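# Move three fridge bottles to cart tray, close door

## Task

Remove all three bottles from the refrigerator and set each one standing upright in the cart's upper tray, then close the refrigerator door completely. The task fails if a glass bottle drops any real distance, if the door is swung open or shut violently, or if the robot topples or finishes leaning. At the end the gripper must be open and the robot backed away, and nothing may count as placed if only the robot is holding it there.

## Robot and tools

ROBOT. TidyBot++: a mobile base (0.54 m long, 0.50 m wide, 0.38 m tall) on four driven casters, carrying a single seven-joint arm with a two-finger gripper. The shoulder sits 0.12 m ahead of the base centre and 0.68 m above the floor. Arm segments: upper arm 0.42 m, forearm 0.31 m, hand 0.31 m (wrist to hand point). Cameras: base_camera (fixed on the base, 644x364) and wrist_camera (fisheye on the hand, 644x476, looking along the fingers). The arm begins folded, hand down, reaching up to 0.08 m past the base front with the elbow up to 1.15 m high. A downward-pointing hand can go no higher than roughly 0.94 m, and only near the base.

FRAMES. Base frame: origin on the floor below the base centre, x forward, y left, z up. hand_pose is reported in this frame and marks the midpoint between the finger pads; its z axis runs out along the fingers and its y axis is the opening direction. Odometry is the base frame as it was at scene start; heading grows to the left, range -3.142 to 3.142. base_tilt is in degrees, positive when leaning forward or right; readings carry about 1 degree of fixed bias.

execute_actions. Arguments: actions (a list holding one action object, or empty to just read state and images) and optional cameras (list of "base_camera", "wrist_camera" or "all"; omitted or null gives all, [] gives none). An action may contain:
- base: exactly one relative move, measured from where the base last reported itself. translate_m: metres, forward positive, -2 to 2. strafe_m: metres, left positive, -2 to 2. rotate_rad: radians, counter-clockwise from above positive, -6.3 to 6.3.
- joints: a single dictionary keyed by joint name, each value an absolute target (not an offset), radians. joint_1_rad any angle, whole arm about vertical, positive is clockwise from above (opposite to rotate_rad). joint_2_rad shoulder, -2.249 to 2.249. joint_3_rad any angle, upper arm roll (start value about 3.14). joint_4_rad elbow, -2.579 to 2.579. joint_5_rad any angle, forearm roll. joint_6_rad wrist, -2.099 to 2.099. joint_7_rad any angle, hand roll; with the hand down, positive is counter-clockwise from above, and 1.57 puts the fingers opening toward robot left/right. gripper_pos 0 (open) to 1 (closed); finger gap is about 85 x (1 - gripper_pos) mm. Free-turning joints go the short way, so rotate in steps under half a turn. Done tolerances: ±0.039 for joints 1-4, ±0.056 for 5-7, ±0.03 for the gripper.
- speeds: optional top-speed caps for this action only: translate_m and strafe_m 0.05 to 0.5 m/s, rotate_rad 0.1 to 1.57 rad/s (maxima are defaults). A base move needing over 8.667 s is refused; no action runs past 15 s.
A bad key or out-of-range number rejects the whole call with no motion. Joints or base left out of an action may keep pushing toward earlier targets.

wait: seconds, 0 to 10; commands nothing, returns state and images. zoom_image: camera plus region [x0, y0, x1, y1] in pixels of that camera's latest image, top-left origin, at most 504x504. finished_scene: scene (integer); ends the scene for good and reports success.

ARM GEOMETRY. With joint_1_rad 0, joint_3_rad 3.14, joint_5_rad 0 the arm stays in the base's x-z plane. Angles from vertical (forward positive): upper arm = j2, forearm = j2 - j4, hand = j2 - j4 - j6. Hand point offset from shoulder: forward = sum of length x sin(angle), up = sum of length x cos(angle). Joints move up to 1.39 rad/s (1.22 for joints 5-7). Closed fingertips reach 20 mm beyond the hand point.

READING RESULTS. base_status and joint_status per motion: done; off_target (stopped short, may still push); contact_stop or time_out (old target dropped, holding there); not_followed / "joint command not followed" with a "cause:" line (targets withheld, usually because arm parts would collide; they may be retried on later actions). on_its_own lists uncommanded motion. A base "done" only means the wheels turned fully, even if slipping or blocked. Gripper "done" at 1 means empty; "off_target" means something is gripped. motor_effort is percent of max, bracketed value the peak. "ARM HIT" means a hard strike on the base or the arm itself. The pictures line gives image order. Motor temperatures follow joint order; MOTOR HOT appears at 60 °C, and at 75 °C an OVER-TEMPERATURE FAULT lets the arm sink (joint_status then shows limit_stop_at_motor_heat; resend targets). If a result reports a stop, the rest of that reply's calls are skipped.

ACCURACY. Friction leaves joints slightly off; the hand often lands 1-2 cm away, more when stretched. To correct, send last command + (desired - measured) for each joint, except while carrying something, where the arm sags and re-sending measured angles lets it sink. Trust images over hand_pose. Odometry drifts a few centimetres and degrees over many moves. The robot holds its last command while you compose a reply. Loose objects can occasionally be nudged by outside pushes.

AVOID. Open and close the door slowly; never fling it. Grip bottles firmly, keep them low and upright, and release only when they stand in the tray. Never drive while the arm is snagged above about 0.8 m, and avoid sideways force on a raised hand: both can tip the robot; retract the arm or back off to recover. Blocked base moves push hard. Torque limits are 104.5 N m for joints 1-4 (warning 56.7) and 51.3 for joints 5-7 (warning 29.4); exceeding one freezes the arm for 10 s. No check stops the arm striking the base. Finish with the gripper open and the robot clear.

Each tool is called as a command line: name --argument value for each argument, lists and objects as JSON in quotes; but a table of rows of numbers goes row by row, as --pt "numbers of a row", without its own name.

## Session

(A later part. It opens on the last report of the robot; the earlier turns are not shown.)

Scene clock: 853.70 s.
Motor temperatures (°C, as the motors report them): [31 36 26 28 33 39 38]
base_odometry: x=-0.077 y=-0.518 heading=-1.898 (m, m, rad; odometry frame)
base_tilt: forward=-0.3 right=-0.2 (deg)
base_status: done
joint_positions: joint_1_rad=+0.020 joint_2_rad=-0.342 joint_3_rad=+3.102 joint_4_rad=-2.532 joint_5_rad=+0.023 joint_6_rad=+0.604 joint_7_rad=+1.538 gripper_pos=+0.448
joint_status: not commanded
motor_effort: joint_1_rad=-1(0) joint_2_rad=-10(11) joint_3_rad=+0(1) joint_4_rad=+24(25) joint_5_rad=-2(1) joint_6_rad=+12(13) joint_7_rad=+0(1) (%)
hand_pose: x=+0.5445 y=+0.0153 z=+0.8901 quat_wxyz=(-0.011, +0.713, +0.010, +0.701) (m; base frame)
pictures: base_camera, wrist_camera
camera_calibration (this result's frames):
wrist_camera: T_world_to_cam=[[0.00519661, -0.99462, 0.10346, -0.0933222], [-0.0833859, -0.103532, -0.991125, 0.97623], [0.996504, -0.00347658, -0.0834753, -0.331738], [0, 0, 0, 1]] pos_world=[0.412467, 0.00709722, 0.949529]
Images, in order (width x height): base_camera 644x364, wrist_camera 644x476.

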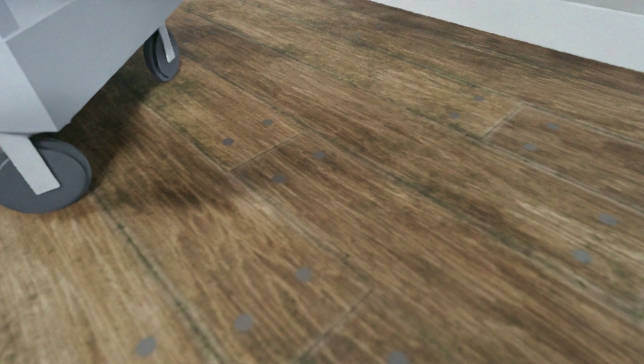

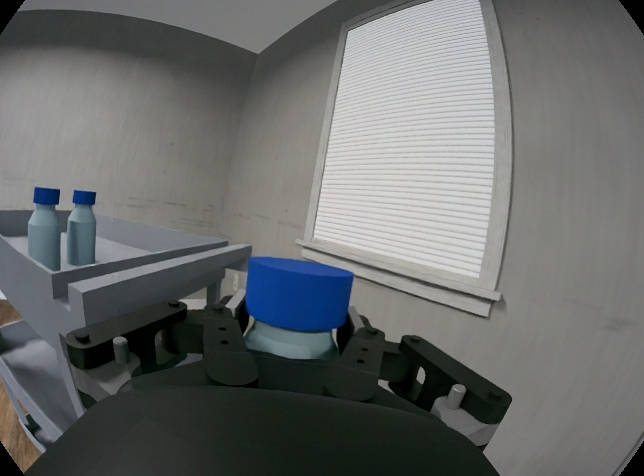

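execute_actions --actions '[{"joints":{"joint_2_rad":0.2,"joint_4_rad":-1.4,"joint_6_rad":0.06}}]' --cameras '[]'

execute_actions --actions '[{"joints":{"joint_1_rad":-0.42}}]' --cameras '["wrist_camera"]'

Scene clock: 871.67 s.
Motor temperatures (°C, as the motors report them): [31 36 26 28 33 39 38]
base_odometry: x=-0.077 y=-0.518 heading=-1.898 (m, m, rad; odometry frame)
base_tilt: forward=-0.3 right=-0.2 (deg)
base_status: not commanded
joint_positions: joint_1_rad=+0.020 joint_2_rad=+0.220 joint_3_rad=+3.102 joint_4_rad=-1.453 joint_5_rad=+0.023 joint_6_rad=+0.066 joint_7_rad=+1.538 gripper_pos=+0.448
joint_status: joint_4_rad off_target (ended at -1.453, target -1.400); the others done
motor_effort: joint_1_rad=+0(1) joint_2_rad=-33(33) joint_3_rad=-1(0) joint_4_rad=+28(28) joint_5_rad=-2(2) joint_6_rad=+12(13) joint_7_rad=+0(0) (%)
hand_pose: x=+0.8342 y=+0.0117 z=+1.0492 quat_wxyz=(-0.013, +0.720, +0.001, +0.694) (m; base frame)
pictures: none
No camera images: the call's "cameras" was empty. Leave "cameras" out to get every camera's image.

Scene clock: 873.23 s.
Motor temperatures (°C, as the motors report them): [31 36 26 28 33 39 38]
base_odometry: x=-0.077 y=-0.518 heading=-1.898 (m, m, rad; odometry frame)
base_tilt: forward=-0.3 right=-0.2 (deg)
base_status: not commanded
joint_positions: joint_1_rad=-0.409 joint_2_rad=+0.220 joint_3_rad=+3.099 joint_4_rad=-1.453 joint_5_rad=+0.023 joint_6_rad=+0.066 joint_7_rad=+1.538 gripper_pos=+0.448
joint_status: all done
motor_effort: joint_1_rad=-1(3) joint_2_rad=-33(34) joint_3_rad=-2(3) joint_4_rad=+28(28) joint_5_rad=-1(2) joint_6_rad=+12(13) joint_7_rad=+0(0) (%)
hand_pose: x=+0.7634 y=+0.3103 z=+1.0492 quat_wxyz=(-0.162, +0.703, +0.155, +0.675) (m; base frame)
pictures: wrist_camera
camera_calibration (this result's frames):
wrist_camera: T_world_to_cam=[[0.415255, -0.905681, 0.0854711, -0.139296], [-0.0585983, -0.12039, -0.990996, 1.1689], [0.907816, 0.406508, -0.103064, -0.5745], [0, 0, 0, 1]] pos_world=[0.647879, 0.248104, 1.11107]
Images, in order (width x height): wrist_camera 644x476.

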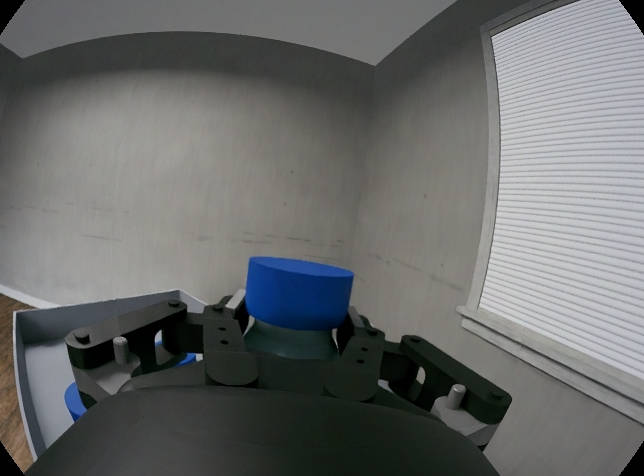

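execute_actions --actions '[{"joints":{"joint_6_rad":-0.55}}]' --cameras '["wrist_camera"]'

Scene clock: 881.80 s.
Motor temperatures (°C, as the motors report them): [31 35 26 28 33 39 38]
base_odometry: x=-0.077 y=-0.518 heading=-1.898 (m, m, rad; odometry frame)
base_tilt: forward=-0.2 right=-0.2 (deg)
base_status: not commanded
joint_positions: joint_1_rad=-0.411 joint_2_rad=+0.202 joint_3_rad=+3.099 joint_4_rad=-1.408 joint_5_rad=+0.023 joint_6_rad=-0.525 joint_7_rad=+1.538 gripper_pos=+0.449
joint_status: all done
on_its_own: joint_4_rad moved +0.045 to your old target -1.400
motor_effort: joint_1_rad=+1(3) joint_2_rad=-28(33) joint_3_rad=+1(1) joint_4_rad=+22(28) joint_5_rad=+0(0) joint_6_rad=+6(12) joint_7_rad=+0(1) (%)
hand_pose: x=+0.7152 y=+0.2854 z=+0.9152 quat_wxyz=(-0.110, +0.856, +0.187, +0.469) (m; base frame)
pictures: wrist_camera
camera_calibration (this result's frames):
wrist_camera: T_world_to_cam=[[0.45121, -0.888049, 0.0881964, -0.163582], [-0.496156, -0.331777, -0.802343, 1.23085], [0.741781, 0.318266, -0.590312, 0.0553884], [0, 0, 0, 1]] pos_world=[0.643416, 0.24547, 1.03469]
Images, in order (width x height): wrist_camera 644x476.

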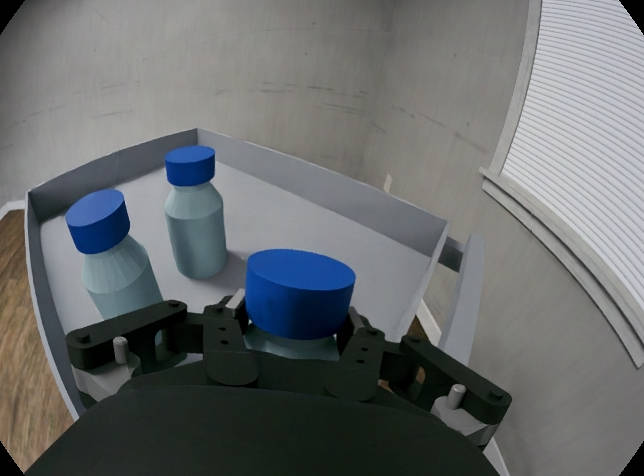

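execute_actions --actions '[{"joints":{"joint_6_rad":0.1}}]' --cameras '[]'

execute_actions --actions '[{"joints":{"joint_2_rad":0.2,"joint_4_rad":-1.7,"joint_6_rad":0.4}}]' --cameras '["wrist_camera"]'

Scene clock: 897.70 s.
Motor temperatures (°C, as the motors report them): [31 35 26 29 33 39 38]
base_odometry: x=-0.077 y=-0.518 heading=-1.898 (m, m, rad; odometry frame)
base_tilt: forward=-0.3 right=-0.2 (deg)
base_status: not commanded
joint_positions: joint_1_rad=-0.411 joint_2_rad=+0.223 joint_3_rad=+3.099 joint_4_rad=-1.423 joint_5_rad=+0.023 joint_6_rad=+0.067 joint_7_rad=+1.538 gripper_pos=+0.449
joint_status: all done
motor_effort: joint_1_rad=-1(1) joint_2_rad=-33(36) joint_3_rad=-1(1) joint_4_rad=+28(29) joint_5_rad=-2(0) joint_6_rad=+13(12) joint_7_rad=+0(1) (%)
hand_pose: x=+0.7650 y=+0.3121 z=+1.0662 quat_wxyz=(-0.165, +0.693, +0.153, +0.685) (m; base frame)
pictures: none
No camera images: the call's "cameras" was empty. Leave "cameras" out to get every camera's image.

Scene clock: 899.17 s.
Motor temperatures (°C, as the motors report them): [31 35 26 29 33 39 38]
base_odometry: x=-0.077 y=-0.518 heading=-1.898 (m, m, rad; odometry frame)
base_tilt: forward=-0.3 right=-0.2 (deg)
base_status: not commanded
joint_positions: joint_1_rad=-0.411 joint_2_rad=+0.227 joint_3_rad=+3.099 joint_4_rad=-1.707 joint_5_rad=+0.023 joint_6_rad=+0.341 joint_7_rad=+1.538 gripper_pos=+0.449
joint_status: joint_6_rad off_target (ended at +0.341, target +0.400); the others done
motor_effort: joint_1_rad=-1(0) joint_2_rad=-32(34) joint_3_rad=-1(1) joint_4_rad=+27(28) joint_5_rad=-2(1) joint_6_rad=+13(14) joint_7_rad=+1(1) (%)
hand_pose: x=+0.7473 y=+0.3065 z=+0.9737 quat_wxyz=(-0.167, +0.698, +0.156, +0.679) (m; base frame)
pictures: wrist_camera
camera_calibration (this result's frames):
wrist_camera: T_world_to_cam=[[0.421033, -0.903197, 0.0834663, -0.132676], [-0.045952, -0.113141, -0.992516, 1.08243], [0.905881, 0.414046, -0.0891399, -0.580562], [0, 0, 0, 1]] pos_world=[0.631521, 0.243015, 1.03365]
Images, in order (width x height): wrist_camera 644x476.

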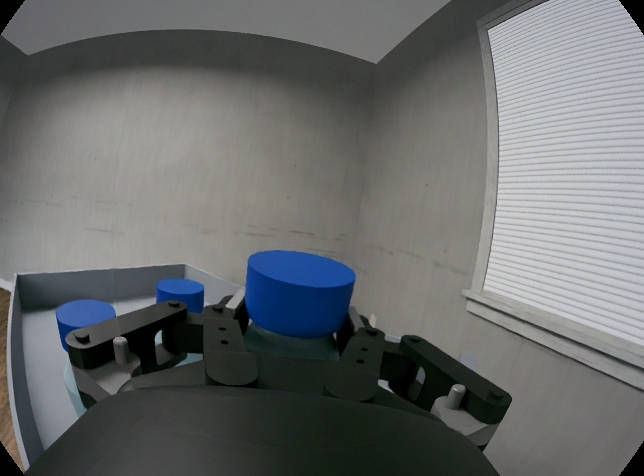

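Continue lowering with shorter reach.

execute_actions --actions '[{"joints":{"joint_2_rad":0.2,"joint_4_rad":-1.88,"joint_6_rad":0.6}}]' --cameras '["wrist_camera"]'

Scene clock: 906.20 s.
Motor temperatures (°C, as the motors report them): [31 35 26 29 33 39 38]
base_odometry: x=-0.077 y=-0.518 heading=-1.898 (m, m, rad; odometry frame)
base_tilt: forward=-0.2 right=-0.2 (deg)
base_status: not commanded
joint_positions: joint_1_rad=-0.411 joint_2_rad=+0.227 joint_3_rad=+3.099 joint_4_rad=-1.887 joint_5_rad=+0.023 joint_6_rad=+0.540 joint_7_rad=+1.538 gripper_pos=+0.449
joint_status: joint_6_rad off_target (ended at +0.540, target +0.600); the others done
motor_effort: joint_1_rad=+0(0) joint_2_rad=-31(32) joint_3_rad=-2(1) joint_4_rad=+25(27) joint_5_rad=-1(1) joint_6_rad=+13(14) joint_7_rad=+1(0) (%)
hand_pose: x=+0.7245 y=+0.2973 z=+0.9291 quat_wxyz=(-0.170, +0.691, +0.155, +0.686) (m; base frame)
pictures: wrist_camera
camera_calibration (this result's frames):
wrist_camera: T_world_to_cam=[[0.423132, -0.902423, 0.0811906, -0.127297], [-0.0286525, -0.10289, -0.99428, 1.02216], [0.905615, 0.418385, -0.0693925, -0.579472], [0, 0, 0, 1]] pos_world=[0.60793, 0.232736, 0.986436]
Images, in order (width x height): wrist_camera 644x476.

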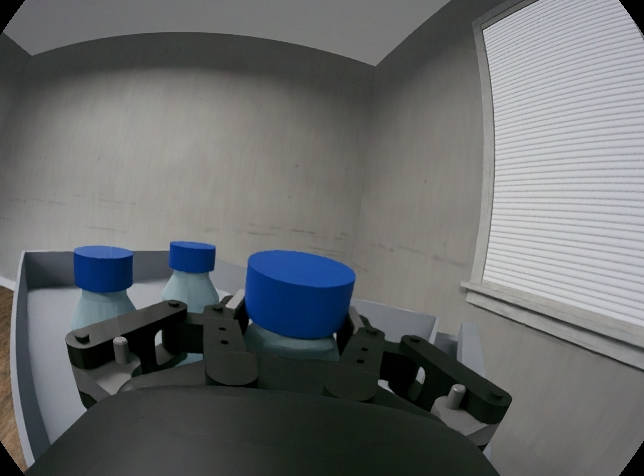

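execute_actions --actions '[{"joints":{"joint_4_rad":-1.95,"joint_6_rad":0.67}}]' --cameras '["wrist_camera"]'

Scene clock: 912.87 s.
Motor temperatures (°C, as the motors report them): [31 35 26 28 33 39 38]
base_odometry: x=-0.077 y=-0.518 heading=-1.898 (m, m, rad; odometry frame)
base_tilt: forward=-0.3 right=-0.2 (deg)
base_status: not commanded
joint_positions: joint_1_rad=-0.411 joint_2_rad=+0.227 joint_3_rad=+3.099 joint_4_rad=-1.954 joint_5_rad=+0.023 joint_6_rad=+0.611 joint_7_rad=+1.538 gripper_pos=+0.449
joint_status: joint_6_rad off_target (ended at +0.611, target +0.670); the others done
motor_effort: joint_1_rad=-1(0) joint_2_rad=-30(32) joint_3_rad=-1(1) joint_4_rad=+24(25) joint_5_rad=-1(1) joint_6_rad=+12(13) joint_7_rad=+0(1) (%)
hand_pose: x=+0.7138 y=+0.2928 z=+0.9126 quat_wxyz=(-0.171, +0.689, +0.155, +0.687) (m; base frame)
pictures: wrist_camera
camera_calibration (this result's frames):
wrist_camera: T_world_to_cam=[[0.424069, -0.902067, 0.0802606, -0.125464], [-0.0254185, -0.100445, -0.994618, 1.00225], [0.905273, 0.419746, -0.0655247, -0.572799], [0, 0, 0, 1]] pos_world=[0.597221, 0.227924, 0.969389]
Images, in order (width x height): wrist_camera 644x476.

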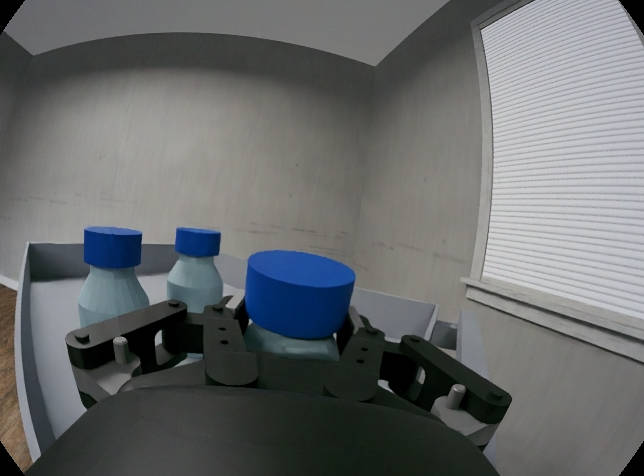

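Release (partially open first to limit finger sweep).

execute_actions --actions '[{"joints":{"gripper_pos":0.2}}]' --cameras '["wrist_camera"]'

Scene clock: 918.80 s.
Motor temperatures (°C, as the motors report them): [31 35 26 28 33 39 38]
base_odometry: x=-0.077 y=-0.518 heading=-1.898 (m, m, rad; odometry frame)
base_tilt: forward=-0.3 right=-0.2 (deg)
base_status: not commanded
joint_positions: joint_1_rad=-0.411 joint_2_rad=+0.201 joint_3_rad=+3.099 joint_4_rad=-1.954 joint_5_rad=+0.023 joint_6_rad=+0.640 joint_7_rad=+1.538 gripper_pos=+0.200
joint_status: all done
motor_effort: joint_1_rad=+0(1) joint_2_rad=-25(30) joint_3_rad=-1(1) joint_4_rad=+20(24) joint_5_rad=-1(0) joint_6_rad=+9(13) joint_7_rad=+0(0) (%)
hand_pose: x=+0.7078 y=+0.2902 z=+0.9387 quat_wxyz=(-0.176, +0.670, +0.151, +0.705) (m; base frame)
pictures: wrist_camera
camera_calibration (this result's frames):
wrist_camera: T_world_to_cam=[[0.420348, -0.903817, 0.0801472, -0.124047], [0.023913, -0.0772644, -0.996724, 0.988098], [0.907048, 0.420887, -0.0108649, -0.617399], [0, 0, 0, 1]] pos_world=[0.588525, 0.224084, 0.988095]
Images, in order (width x height): wrist_camera 644x476.

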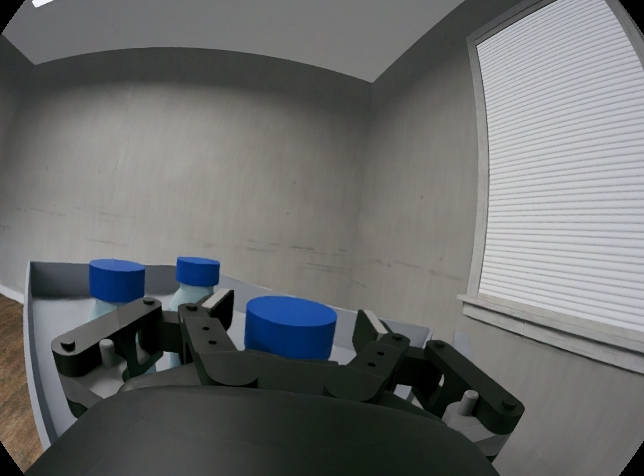

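execute_actions --actions '[{"joints":{"joint_2_rad":0.05,"joint_4_rad":-1.9,"joint_6_rad":0.4}}]' --cameras '[]'

execute_actions --actions '[{"joints":{"joint_2_rad":0.0,"joint_4_rad":-1.7,"joint_6_rad":-0.5,"joint_1_rad":-0.55}}]' --cameras '["wrist_camera"]'

Scene clock: 934.20 s.
Motor temperatures (°C, as the motors report them): [31 35 26 28 33 39 38]
base_odometry: x=-0.077 y=-0.518 heading=-1.898 (m, m, rad; odometry frame)
base_tilt: forward=-0.3 right=-0.2 (deg)
base_status: not commanded
joint_positions: joint_1_rad=-0.411 joint_2_rad=+0.047 joint_3_rad=+3.099 joint_4_rad=-1.923 joint_5_rad=+0.023 joint_6_rad=+0.432 joint_7_rad=+1.538 gripper_pos=+0.200
joint_status: all done
motor_effort: joint_1_rad=-1(1) joint_2_rad=-21(27) joint_3_rad=-1(1) joint_4_rad=+21(22) joint_5_rad=-1(2) joint_6_rad=+8(9) joint_7_rad=+0(1) (%)
hand_pose: x=+0.6746 y=+0.2750 z=+0.9906 quat_wxyz=(-0.170, +0.678, +0.155, +0.699) (m; base frame)
pictures: none
No camera images: the call's "cameras" was empty. Leave "cameras" out to get every camera's image.

Scene clock: 935.57 s.
Motor temperatures (°C, as the motors report them): [31 35 26 28 33 39 38]
base_odometry: x=-0.077 y=-0.518 heading=-1.898 (m, m, rad; odometry frame)
base_tilt: forward=-0.3 right=-0.1 (deg)
base_status: not commanded
joint_positions: joint_1_rad=-0.520 joint_2_rad=+0.003 joint_3_rad=+3.099 joint_4_rad=-1.711 joint_5_rad=+0.023 joint_6_rad=-0.468 joint_7_rad=+1.538 gripper_pos=+0.200
joint_status: all done
motor_effort: joint_1_rad=-1(5) joint_2_rad=-19(21) joint_3_rad=-1(5) joint_4_rad=+21(22) joint_5_rad=-2(1) joint_6_rad=+6(8) joint_7_rad=+0(2) (%)
hand_pose: x=+0.5994 y=+0.3008 z=+0.8786 quat_wxyz=(-0.126, +0.855, +0.239, +0.444) (m; base frame)
pictures: wrist_camera
camera_calibration (this result's frames):
wrist_camera: T_world_to_cam=[[0.550367, -0.829434, 0.0955812, -0.178017], [-0.484443, -0.410475, -0.772544, 1.13958], [0.680008, 0.378879, -0.627726, 0.166488], [0, 0, 0, 1]] pos_world=[0.536824, 0.257038, 1.0019]
Images, in order (width x height): wrist_camera 644x476.

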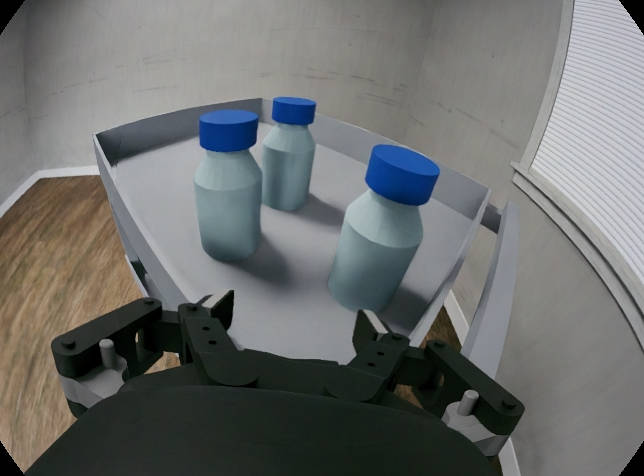

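execute_actions --actions '[{"joints":{"joint_1_rad":0.0,"joint_2_rad":-0.36,"joint_4_rad":-2.53,"joint_6_rad":0.6,"gripper_pos":1.0}}]' --cameras '[]'

execute_actions --actions '[{"base":{"rotate_rad":2.494}}]' --cameras '[]'

execute_actions --actions '[{"base":{"translate_m":0.85}}]' --cameras '[]'

execute_actions --actions '[{"base":{"strafe_m":-0.776}}]'

Scene clock: 979.07 s.
Motor temperatures (°C, as the motors report them): [31 34 26 29 33 39 38]
base_odometry: x=-0.077 y=-0.518 heading=-1.898 (m, m, rad; odometry frame)
base_tilt: forward=-0.3 right=-0.2 (deg)
base_status: not commanded
joint_positions: joint_1_rad=-0.025 joint_2_rad=-0.352 joint_3_rad=+3.098 joint_4_rad=-2.505 joint_5_rad=+0.022 joint_6_rad=+0.570 joint_7_rad=+1.538 gripper_pos=+0.999
joint_status: all done
motor_effort: joint_1_rad=-1(2) joint_2_rad=-6(20) joint_3_rad=+0(4) joint_4_rad=+20(22) joint_5_rad=-1(1) joint_6_rad=+9(9) joint_7_rad=+0(1) (%)
hand_pose: x=+0.5458 y=+0.0369 z=+0.8999 quat_wxyz=(-0.027, +0.711, +0.028, +0.702) (m; base frame)
pictures: none
No camera images: the call's "cameras" was empty. Leave "cameras" out to get every camera's image.

Scene clock: 981.93 s.
Motor temperatures (°C, as the motors report them): [31 34 26 28 33 39 38]
base_odometry: x=-0.077 y=-0.518 heading=+0.596 (m, m, rad; odometry frame)
base_tilt: forward=-0.3 right=-0.1 (deg)
base_status: done
joint_positions: joint_1_rad=-0.022 joint_2_rad=-0.352 joint_3_rad=+3.098 joint_4_rad=-2.505 joint_5_rad=+0.022 joint_6_rad=+0.570 joint_7_rad=+1.538 gripper_pos=+0.999
joint_status: not commanded
motor_effort: joint_1_rad=-1(1) joint_2_rad=-6(7) joint_3_rad=+0(1) joint_4_rad=+20(20) joint_5_rad=-2(1) joint_6_rad=+9(9) joint_7_rad=+1(1) (%)
hand_pose: x=+0.5459 y=+0.0354 z=+0.8999 quat_wxyz=(-0.026, +0.711, +0.027, +0.702) (m; base frame)
pictures: none
No camera images: the call's "cameras" was empty. Leave "cameras" out to get every camera's image.

Scene clock: 985.00 s.
Motor temperatures (°C, as the motors report them): [31 34 26 28 33 39 38]
base_odometry: x=+0.626 y=-0.040 heading=+0.596 (m, m, rad; odometry frame)
base_tilt: forward=-0.3 right=-0.2 (deg)
base_status: done
joint_positions: joint_1_rad=-0.022 joint_2_rad=-0.357 joint_3_rad=+3.098 joint_4_rad=-2.506 joint_5_rad=+0.022 joint_6_rad=+0.570 joint_7_rad=+1.538 gripper_pos=+0.999
joint_status: not commanded
motor_effort: joint_1_rad=-1(1) joint_2_rad=-6(8) joint_3_rad=+0(0) joint_4_rad=+20(21) joint_5_rad=-1(1) joint_6_rad=+9(9) joint_7_rad=+0(0) (%)
hand_pose: x=+0.5447 y=+0.0353 z=+0.9010 quat_wxyz=(-0.026, +0.710, +0.027, +0.703) (m; base frame)
pictures: none
No camera images: the call's "cameras" was empty. Leave "cameras" out to get every camera's image.

Scene clock: 987.93 s.
Motor temperatures (°C, as the motors report them): [31 34 26 28 33 39 38]
base_odometry: x=+1.062 y=-0.682 heading=+0.596 (m, m, rad; odometry frame)
base_tilt: forward=-0.3 right=-0.2 (deg)
base_status: done
joint_positions: joint_1_rad=-0.009 joint_2_rad=-0.362 joint_3_rad=+3.100 joint_4_rad=-2.521 joint_5_rad=+0.025 joint_6_rad=+0.571 joint_7_rad=+1.538 gripper_pos=+0.999
joint_status: not commanded
motor_effort: joint_1_rad=+0(11) joint_2_rad=-6(7) joint_3_rad=-1(12) joint_4_rad=+20(27) joint_5_rad=-1(10) joint_6_rad=+9(9) joint_7_rad=+0(0) (%)
hand_pose: x=+0.5414 y=+0.0290 z=+0.8956 quat_wxyz=(-0.020, +0.713, +0.023, +0.701) (m; base frame)
pictures: base_camera, wrist_camera
camera_calibration (this result's frames):
wrist_camera: T_world_to_cam=[[0.036726, -0.993562, 0.107167, -0.100707], [-0.0795162, -0.109805, -0.990767, 0.980629], [0.996157, 0.0278654, -0.0830371, -0.329245], [0, 0, 0, 1]] pos_world=[0.409654, 0.0167938, 0.955028]
Images, in order (width x height): base_camera 644x364, wrist_camera 644x476.

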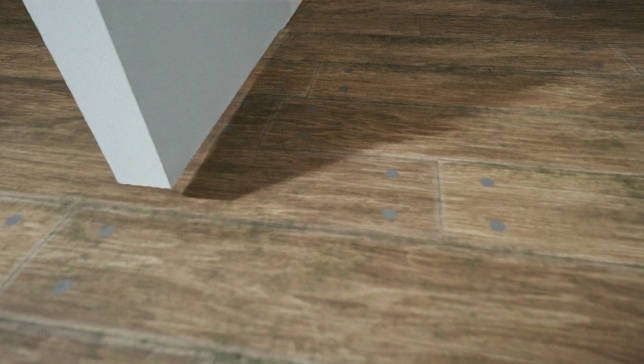

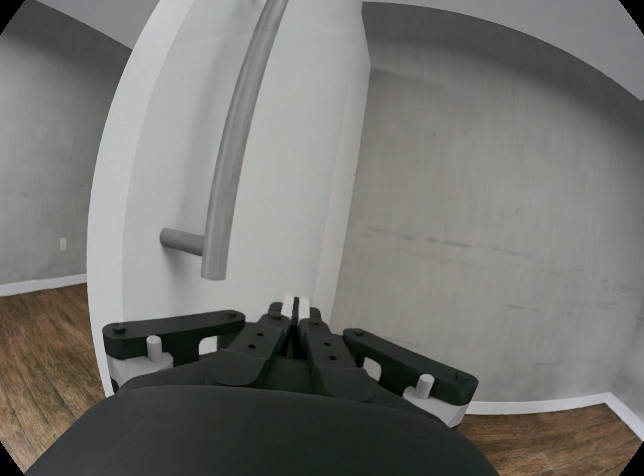

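execute_actions --actions '[{"base":{"strafe_m":-0.12}}]' --cameras '[]'

execute_actions --actions '[{"base":{"translate_m":-0.15},"joints":{"joint_2_rad":0.9,"joint_4_rad":-1.4,"joint_6_rad":0.73}}]'

Scene clock: 1011.17 s.
Motor temperatures (°C, as the motors report them): [31 33 26 28 33 39 38]
base_odometry: x=+1.130 y=-0.781 heading=+0.596 (m, m, rad; odometry frame)
base_tilt: forward=-0.3 right=-0.2 (deg)
base_status: done
joint_positions: joint_1_rad=-0.009 joint_2_rad=-0.362 joint_3_rad=+3.100 joint_4_rad=-2.521 joint_5_rad=+0.025 joint_6_rad=+0.571 joint_7_rad=+1.538 gripper_pos=+0.999
joint_status: not commanded
motor_effort: joint_1_rad=-1(1) joint_2_rad=-6(6) joint_3_rad=+0(1) joint_4_rad=+20(20) joint_5_rad=-2(2) joint_6_rad=+9(9) joint_7_rad=+0(0) (%)
hand_pose: x=+0.5414 y=+0.0290 z=+0.8956 quat_wxyz=(-0.020, +0.713, +0.023, +0.701) (m; base frame)
pictures: none
No camera images: the call's "cameras" was empty. Leave "cameras" out to get every camera's image.

Scene clock: 1013.70 s.
Motor temperatures (°C, as the motors report them): [31 33 26 28 33 39 38]
base_odometry: x=+1.006 y=-0.866 heading=+0.596 (m, m, rad; odometry frame)
base_tilt: forward=-0.3 right=-0.1 (deg)
base_status: done
joint_positions: joint_1_rad=-0.009 joint_2_rad=+0.899 joint_3_rad=+3.100 joint_4_rad=-1.428 joint_5_rad=+0.025 joint_6_rad=+0.697 joint_7_rad=+1.538 gripper_pos=+0.999
joint_status: all done
motor_effort: joint_1_rad=-1(1) joint_2_rad=-43(45) joint_3_rad=-2(2) joint_4_rad=+18(21) joint_5_rad=-1(2) joint_6_rad=+9(9) joint_7_rad=+1(0) (%)
hand_pose: x=+0.9866 y=+0.0359 z=+0.7099 quat_wxyz=(-0.034, +0.728, +0.002, +0.685) (m; base frame)
pictures: base_camera, wrist_camera
camera_calibration (this result's frames):
wrist_camera: T_world_to_cam=[[0.0304697, -0.997804, 0.0588126, -0.0496496], [-0.125224, -0.062187, -0.990178, 0.875742], [0.99166, 0.0228056, -0.126844, -0.752618], [0, 0, 0, 1]] pos_world=[0.857518, 0.0220832, 0.774595]
Images, in order (width x height): base_camera 644x364, wrist_camera 644x476.

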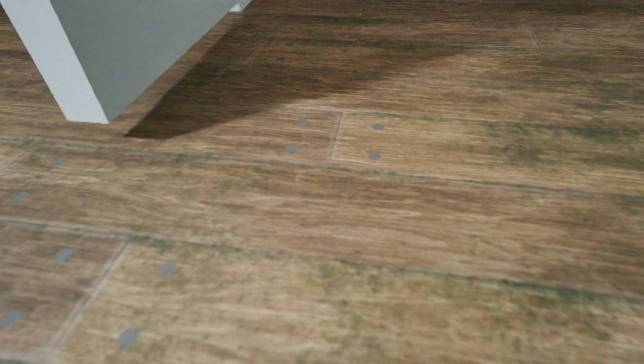

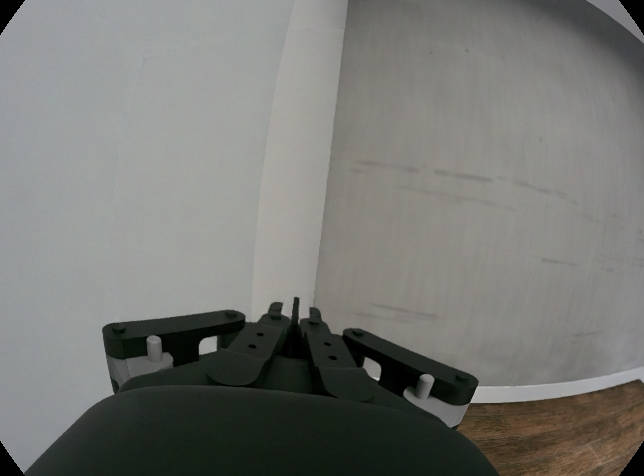

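execute_actions --actions '[{"base":{"strafe_m":0.3},"speeds":{"strafe_m":0.05}}]'

Scene clock: 1029.37 s.
Motor temperatures (°C, as the motors report them): [31 34 26 28 33 39 38]
base_odometry: x=+0.837 y=-0.617 heading=+0.596 (m, m, rad; odometry frame)
base_tilt: forward=-0.3 right=-0.2 (deg)
base_status: done
joint_positions: joint_1_rad=+0.001 joint_2_rad=+0.899 joint_3_rad=+3.101 joint_4_rad=-1.428 joint_5_rad=+0.024 joint_6_rad=+0.699 joint_7_rad=+1.538 gripper_pos=+0.999
joint_status: not commanded
motor_effort: joint_1_rad=+0(6) joint_2_rad=-43(44) joint_3_rad=-2(5) joint_4_rad=+19(19) joint_5_rad=+0(1) joint_6_rad=+8(9) joint_7_rad=+0(0) (%)
hand_pose: x=+0.9872 y=+0.0265 z=+0.7108 quat_wxyz=(-0.031, +0.727, -0.002, +0.686) (m; base frame)
pictures: base_camera, wrist_camera
camera_calibration (this result's frames):
wrist_camera: T_world_to_cam=[[0.0190979, -0.998125, 0.0581569, -0.047334], [-0.123734, -0.0600798, -0.990495, 0.874795], [0.992132, 0.0117204, -0.124649, -0.754573], [0, 0, 0, 1]] pos_world=[0.857782, 0.0141562, 0.775175]
Images, in order (width x height): base_camera 644x364, wrist_camera 644x476.

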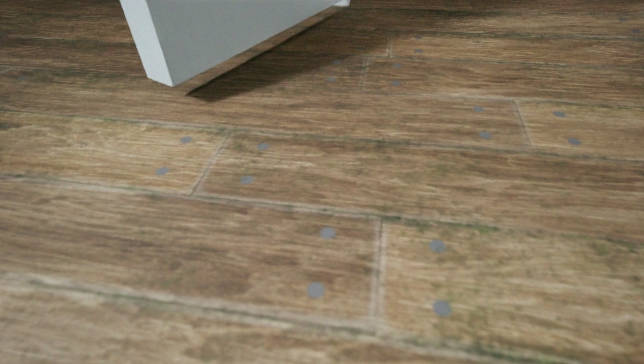

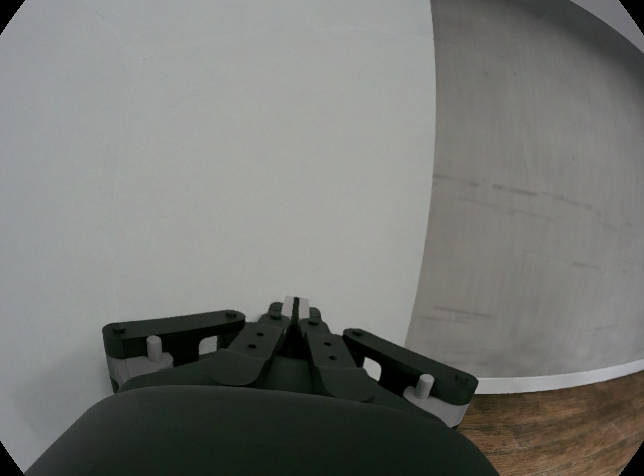

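execute_actions --actions '[{"base":{"strafe_m":0.25},"speeds":{"strafe_m":0.05}}]'

Scene clock: 1043.83 s.
Motor temperatures (°C, as the motors report them): [31 34 26 28 33 39 38]
base_odometry: x=+0.697 y=-0.411 heading=+0.596 (m, m, rad; odometry frame)
base_tilt: forward=-0.3 right=-0.2 (deg)
base_status: done
joint_positions: joint_1_rad=+0.005 joint_2_rad=+0.899 joint_3_rad=+3.101 joint_4_rad=-1.427 joint_5_rad=+0.021 joint_6_rad=+0.699 joint_7_rad=+1.538 gripper_pos=+0.999
joint_status: not commanded
motor_effort: joint_1_rad=-1(6) joint_2_rad=-43(44) joint_3_rad=-2(5) joint_4_rad=+18(20) joint_5_rad=-1(2) joint_6_rad=+9(9) joint_7_rad=+0(0) (%)
hand_pose: x=+0.9874 y=+0.0225 z=+0.7110 quat_wxyz=(-0.029, +0.727, -0.005, +0.686) (m; base frame)
pictures: base_camera, wrist_camera
camera_calibration (this result's frames):
wrist_camera: T_world_to_cam=[[0.0132041, -0.998313, 0.0565409, -0.0443756], [-0.123661, -0.0577421, -0.990643, 0.874786], [0.992237, 0.00608866, -0.124215, -0.754995], [0, 0, 0, 1]] pos_world=[0.857897, 0.0108082, 0.775328]
Images, in order (width x height): base_camera 644x364, wrist_camera 644x476.

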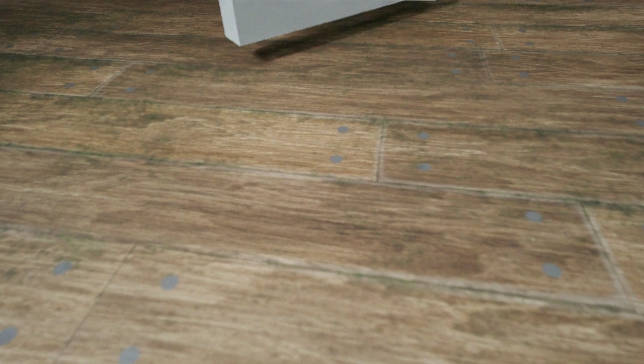

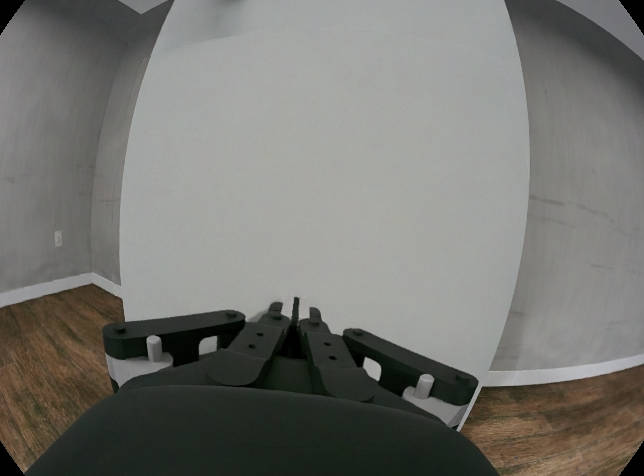

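execute_actions --actions '[{"base":{"translate_m":0.12},"speeds":{"translate_m":0.05}}]'

Scene clock: 1054.20 s.
Motor temperatures (°C, as the motors report them): [31 35 26 28 33 39 38]
base_odometry: x=+0.796 y=-0.343 heading=+0.597 (m, m, rad; odometry frame)
base_tilt: forward=-0.4 right=-0.2 (deg)
base_status: done
joint_positions: joint_1_rad=+0.005 joint_2_rad=+0.899 joint_3_rad=+3.101 joint_4_rad=-1.423 joint_5_rad=+0.021 joint_6_rad=+0.700 joint_7_rad=+1.538 gripper_pos=+0.999
joint_status: not commanded
motor_effort: joint_1_rad=-1(4) joint_2_rad=-43(45) joint_3_rad=-2(4) joint_4_rad=+19(23) joint_5_rad=-2(0) joint_6_rad=+9(9) joint_7_rad=+0(1) (%)
hand_pose: x=+0.9884 y=+0.0224 z=+0.7138 quat_wxyz=(-0.029, +0.725, -0.005, +0.688) (m; base frame)
pictures: base_camera, wrist_camera
camera_calibration (this result's frames):
wrist_camera: T_world_to_cam=[[0.0126696, -0.998325, 0.0564548, -0.0440588], [-0.118232, -0.0575589, -0.991316, 0.872795], [0.992905, 0.00588481, -0.118763, -0.760183], [0, 0, 0, 1]] pos_world=[0.85854, 0.0107257, 0.777422]
Images, in order (width x height): base_camera 644x364, wrist_camera 644x476.

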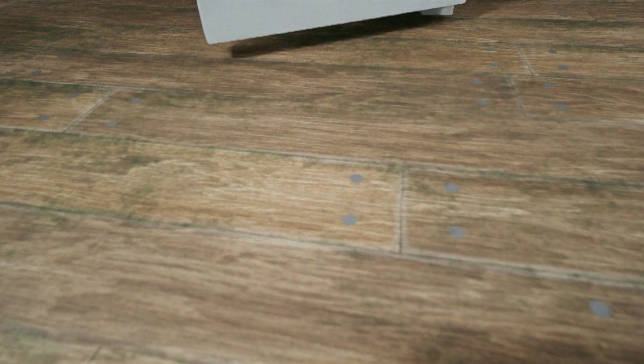

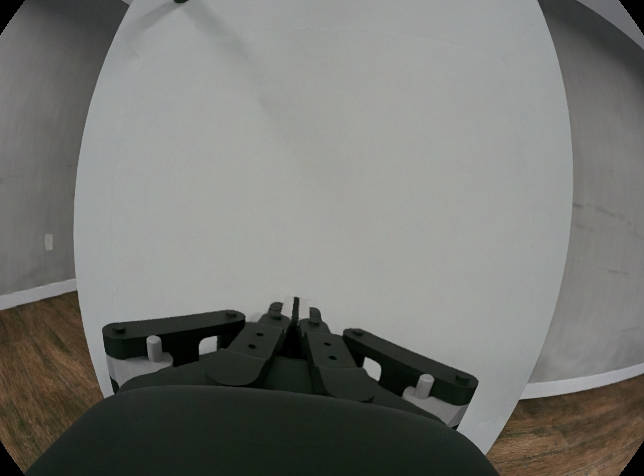

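About 10° left. Push a bit more.

execute_actions --actions '[{"base":{"translate_m":0.08},"speeds":{"translate_m":0.05}}]'

Scene clock: 1060.53 s.
Motor temperatures (°C, as the motors report them): [31 35 26 28 33 39 38]
base_odometry: x=+0.862 y=-0.298 heading=+0.598 (m, m, rad; odometry frame)
base_tilt: forward=-0.3 right=-0.2 (deg)
base_status: done
joint_positions: joint_1_rad=+0.005 joint_2_rad=+0.899 joint_3_rad=+3.101 joint_4_rad=-1.423 joint_5_rad=+0.021 joint_6_rad=+0.700 joint_7_rad=+1.538 gripper_pos=+0.999
joint_status: not commanded
motor_effort: joint_1_rad=-1(3) joint_2_rad=-43(45) joint_3_rad=-2(4) joint_4_rad=+19(19) joint_5_rad=-2(1) joint_6_rad=+9(9) joint_7_rad=+0(0) (%)
hand_pose: x=+0.9884 y=+0.0224 z=+0.7140 quat_wxyz=(-0.029, +0.725, -0.005, +0.688) (m; base frame)
pictures: base_camera, wrist_camera
camera_calibration (this result's frames):
wrist_camera: T_world_to_cam=[[0.0126329, -0.998326, 0.0564474, -0.0440324], [-0.117801, -0.0575447, -0.991369, 0.872587], [0.992957, 0.00587434, -0.11833, -0.760591], [0, 0, 0, 1]] pos_world=[0.858581, 0.010722, 0.777539]
Images, in order (width x height): base_camera 644x364, wrist_camera 644x476.

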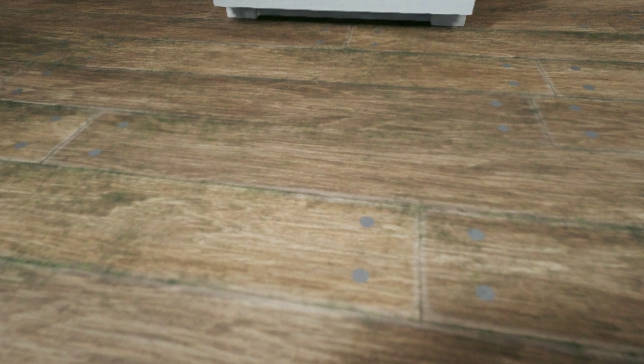

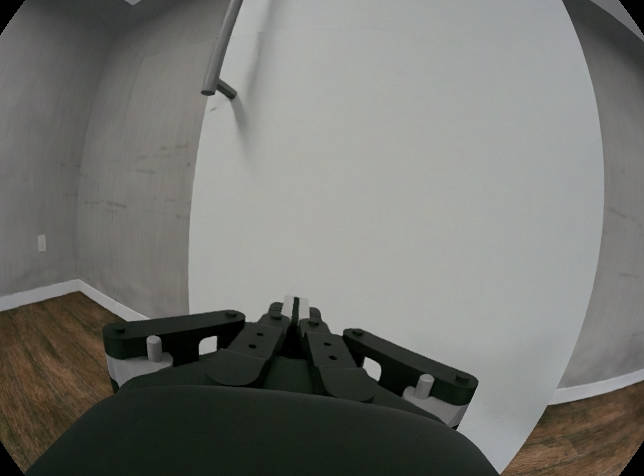

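execute_actions --actions '[{"base":{"translate_m":0.03},"speeds":{"translate_m":0.05}}]'

Scene clock: 1068.67 s.
Motor temperatures (°C, as the motors report them): [31 35 26 28 33 39 38]
base_odometry: x=+0.887 y=-0.281 heading=+0.598 (m, m, rad; odometry frame)
base_tilt: forward=-0.2 right=-0.2 (deg)
base_status: done
joint_positions: joint_1_rad=+0.005 joint_2_rad=+0.899 joint_3_rad=+3.101 joint_4_rad=-1.422 joint_5_rad=+0.021 joint_6_rad=+0.700 joint_7_rad=+1.538 gripper_pos=+0.999
joint_status: not commanded
motor_effort: joint_1_rad=+0(2) joint_2_rad=-43(45) joint_3_rad=-2(4) joint_4_rad=+18(19) joint_5_rad=-1(1) joint_6_rad=+9(9) joint_7_rad=+1(0) (%)
hand_pose: x=+0.9885 y=+0.0224 z=+0.7142 quat_wxyz=(-0.029, +0.725, -0.005, +0.689) (m; base frame)
pictures: base_camera, wrist_camera
camera_calibration (this result's frames):
wrist_camera: T_world_to_cam=[[0.0125981, -0.998326, 0.0564404, -0.0440074], [-0.117398, -0.0575312, -0.991417, 0.872395], [0.993005, 0.00586394, -0.117926, -0.760978], [0, 0, 0, 1]] pos_world=[0.858627, 0.0107185, 0.777651]
Images, in order (width x height): base_camera 644x364, wrist_camera 644x476.

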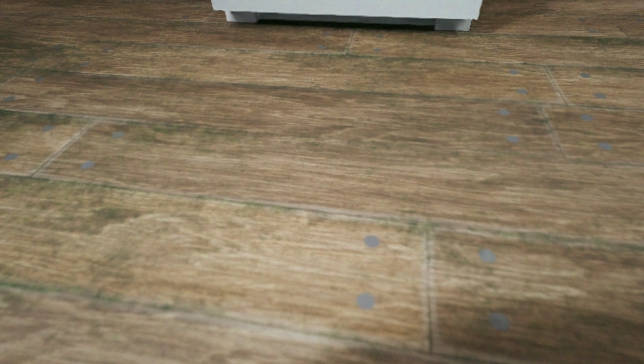

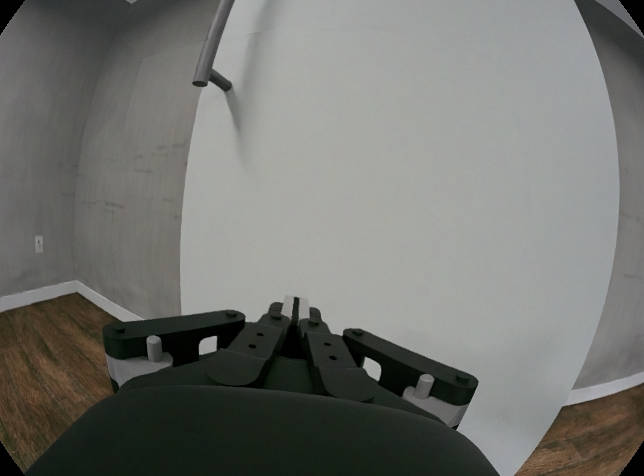

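Closed. Retreat and fold.

execute_actions --actions '[{"base":{"translate_m":-0.4},"joints":{"joint_2_rad":-0.36,"joint_4_rad":-2.53,"joint_6_rad":0.6}}]'

Scene clock: 1079.07 s.
Motor temperatures (°C, as the motors report them): [31 35 26 28 33 39 38]
base_odometry: x=+0.556 y=-0.507 heading=+0.599 (m, m, rad; odometry frame)
base_tilt: forward=-0.3 right=-0.2 (deg)
base_status: done
joint_positions: joint_1_rad=+0.005 joint_2_rad=-0.354 joint_3_rad=+3.101 joint_4_rad=-2.505 joint_5_rad=+0.021 joint_6_rad=+0.632 joint_7_rad=+1.538 gripper_pos=+0.999
joint_status: all done
motor_effort: joint_1_rad=-1(6) joint_2_rad=-6(46) joint_3_rad=+0(5) joint_4_rad=+20(21) joint_5_rad=-1(0) joint_6_rad=+8(10) joint_7_rad=+0(0) (%)
hand_pose: x=+0.5459 y=+0.0229 z=+0.9198 quat_wxyz=(-0.017, +0.689, +0.016, +0.725) (m; base frame)
pictures: base_camera, wrist_camera
camera_calibration (this result's frames):
wrist_camera: T_world_to_cam=[[0.0153492, -0.994697, 0.101701, -0.0927562], [-0.0140381, -0.101917, -0.994694, 0.971937], [0.999784, 0.0138401, -0.015528, -0.395255], [0, 0, 0, 1]] pos_world=[0.410238, 0.0122631, 0.970076]
Images, in order (width x height): base_camera 644x364, wrist_camera 644x476.

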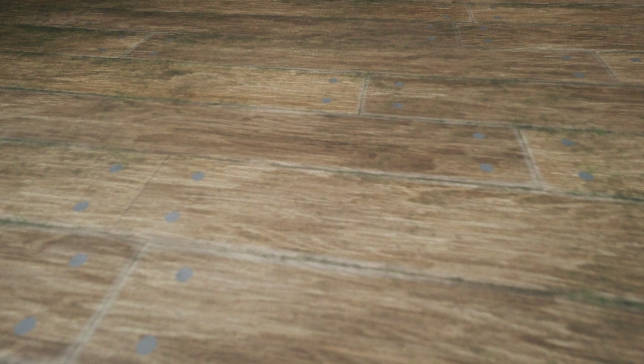

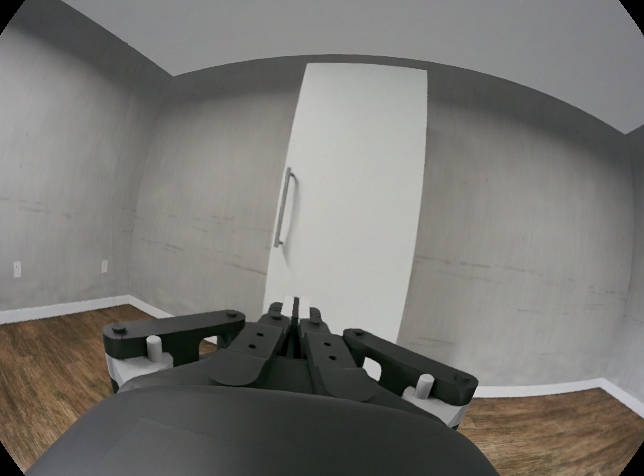

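finished_scene --scene 1

The scene is finished: the task was done.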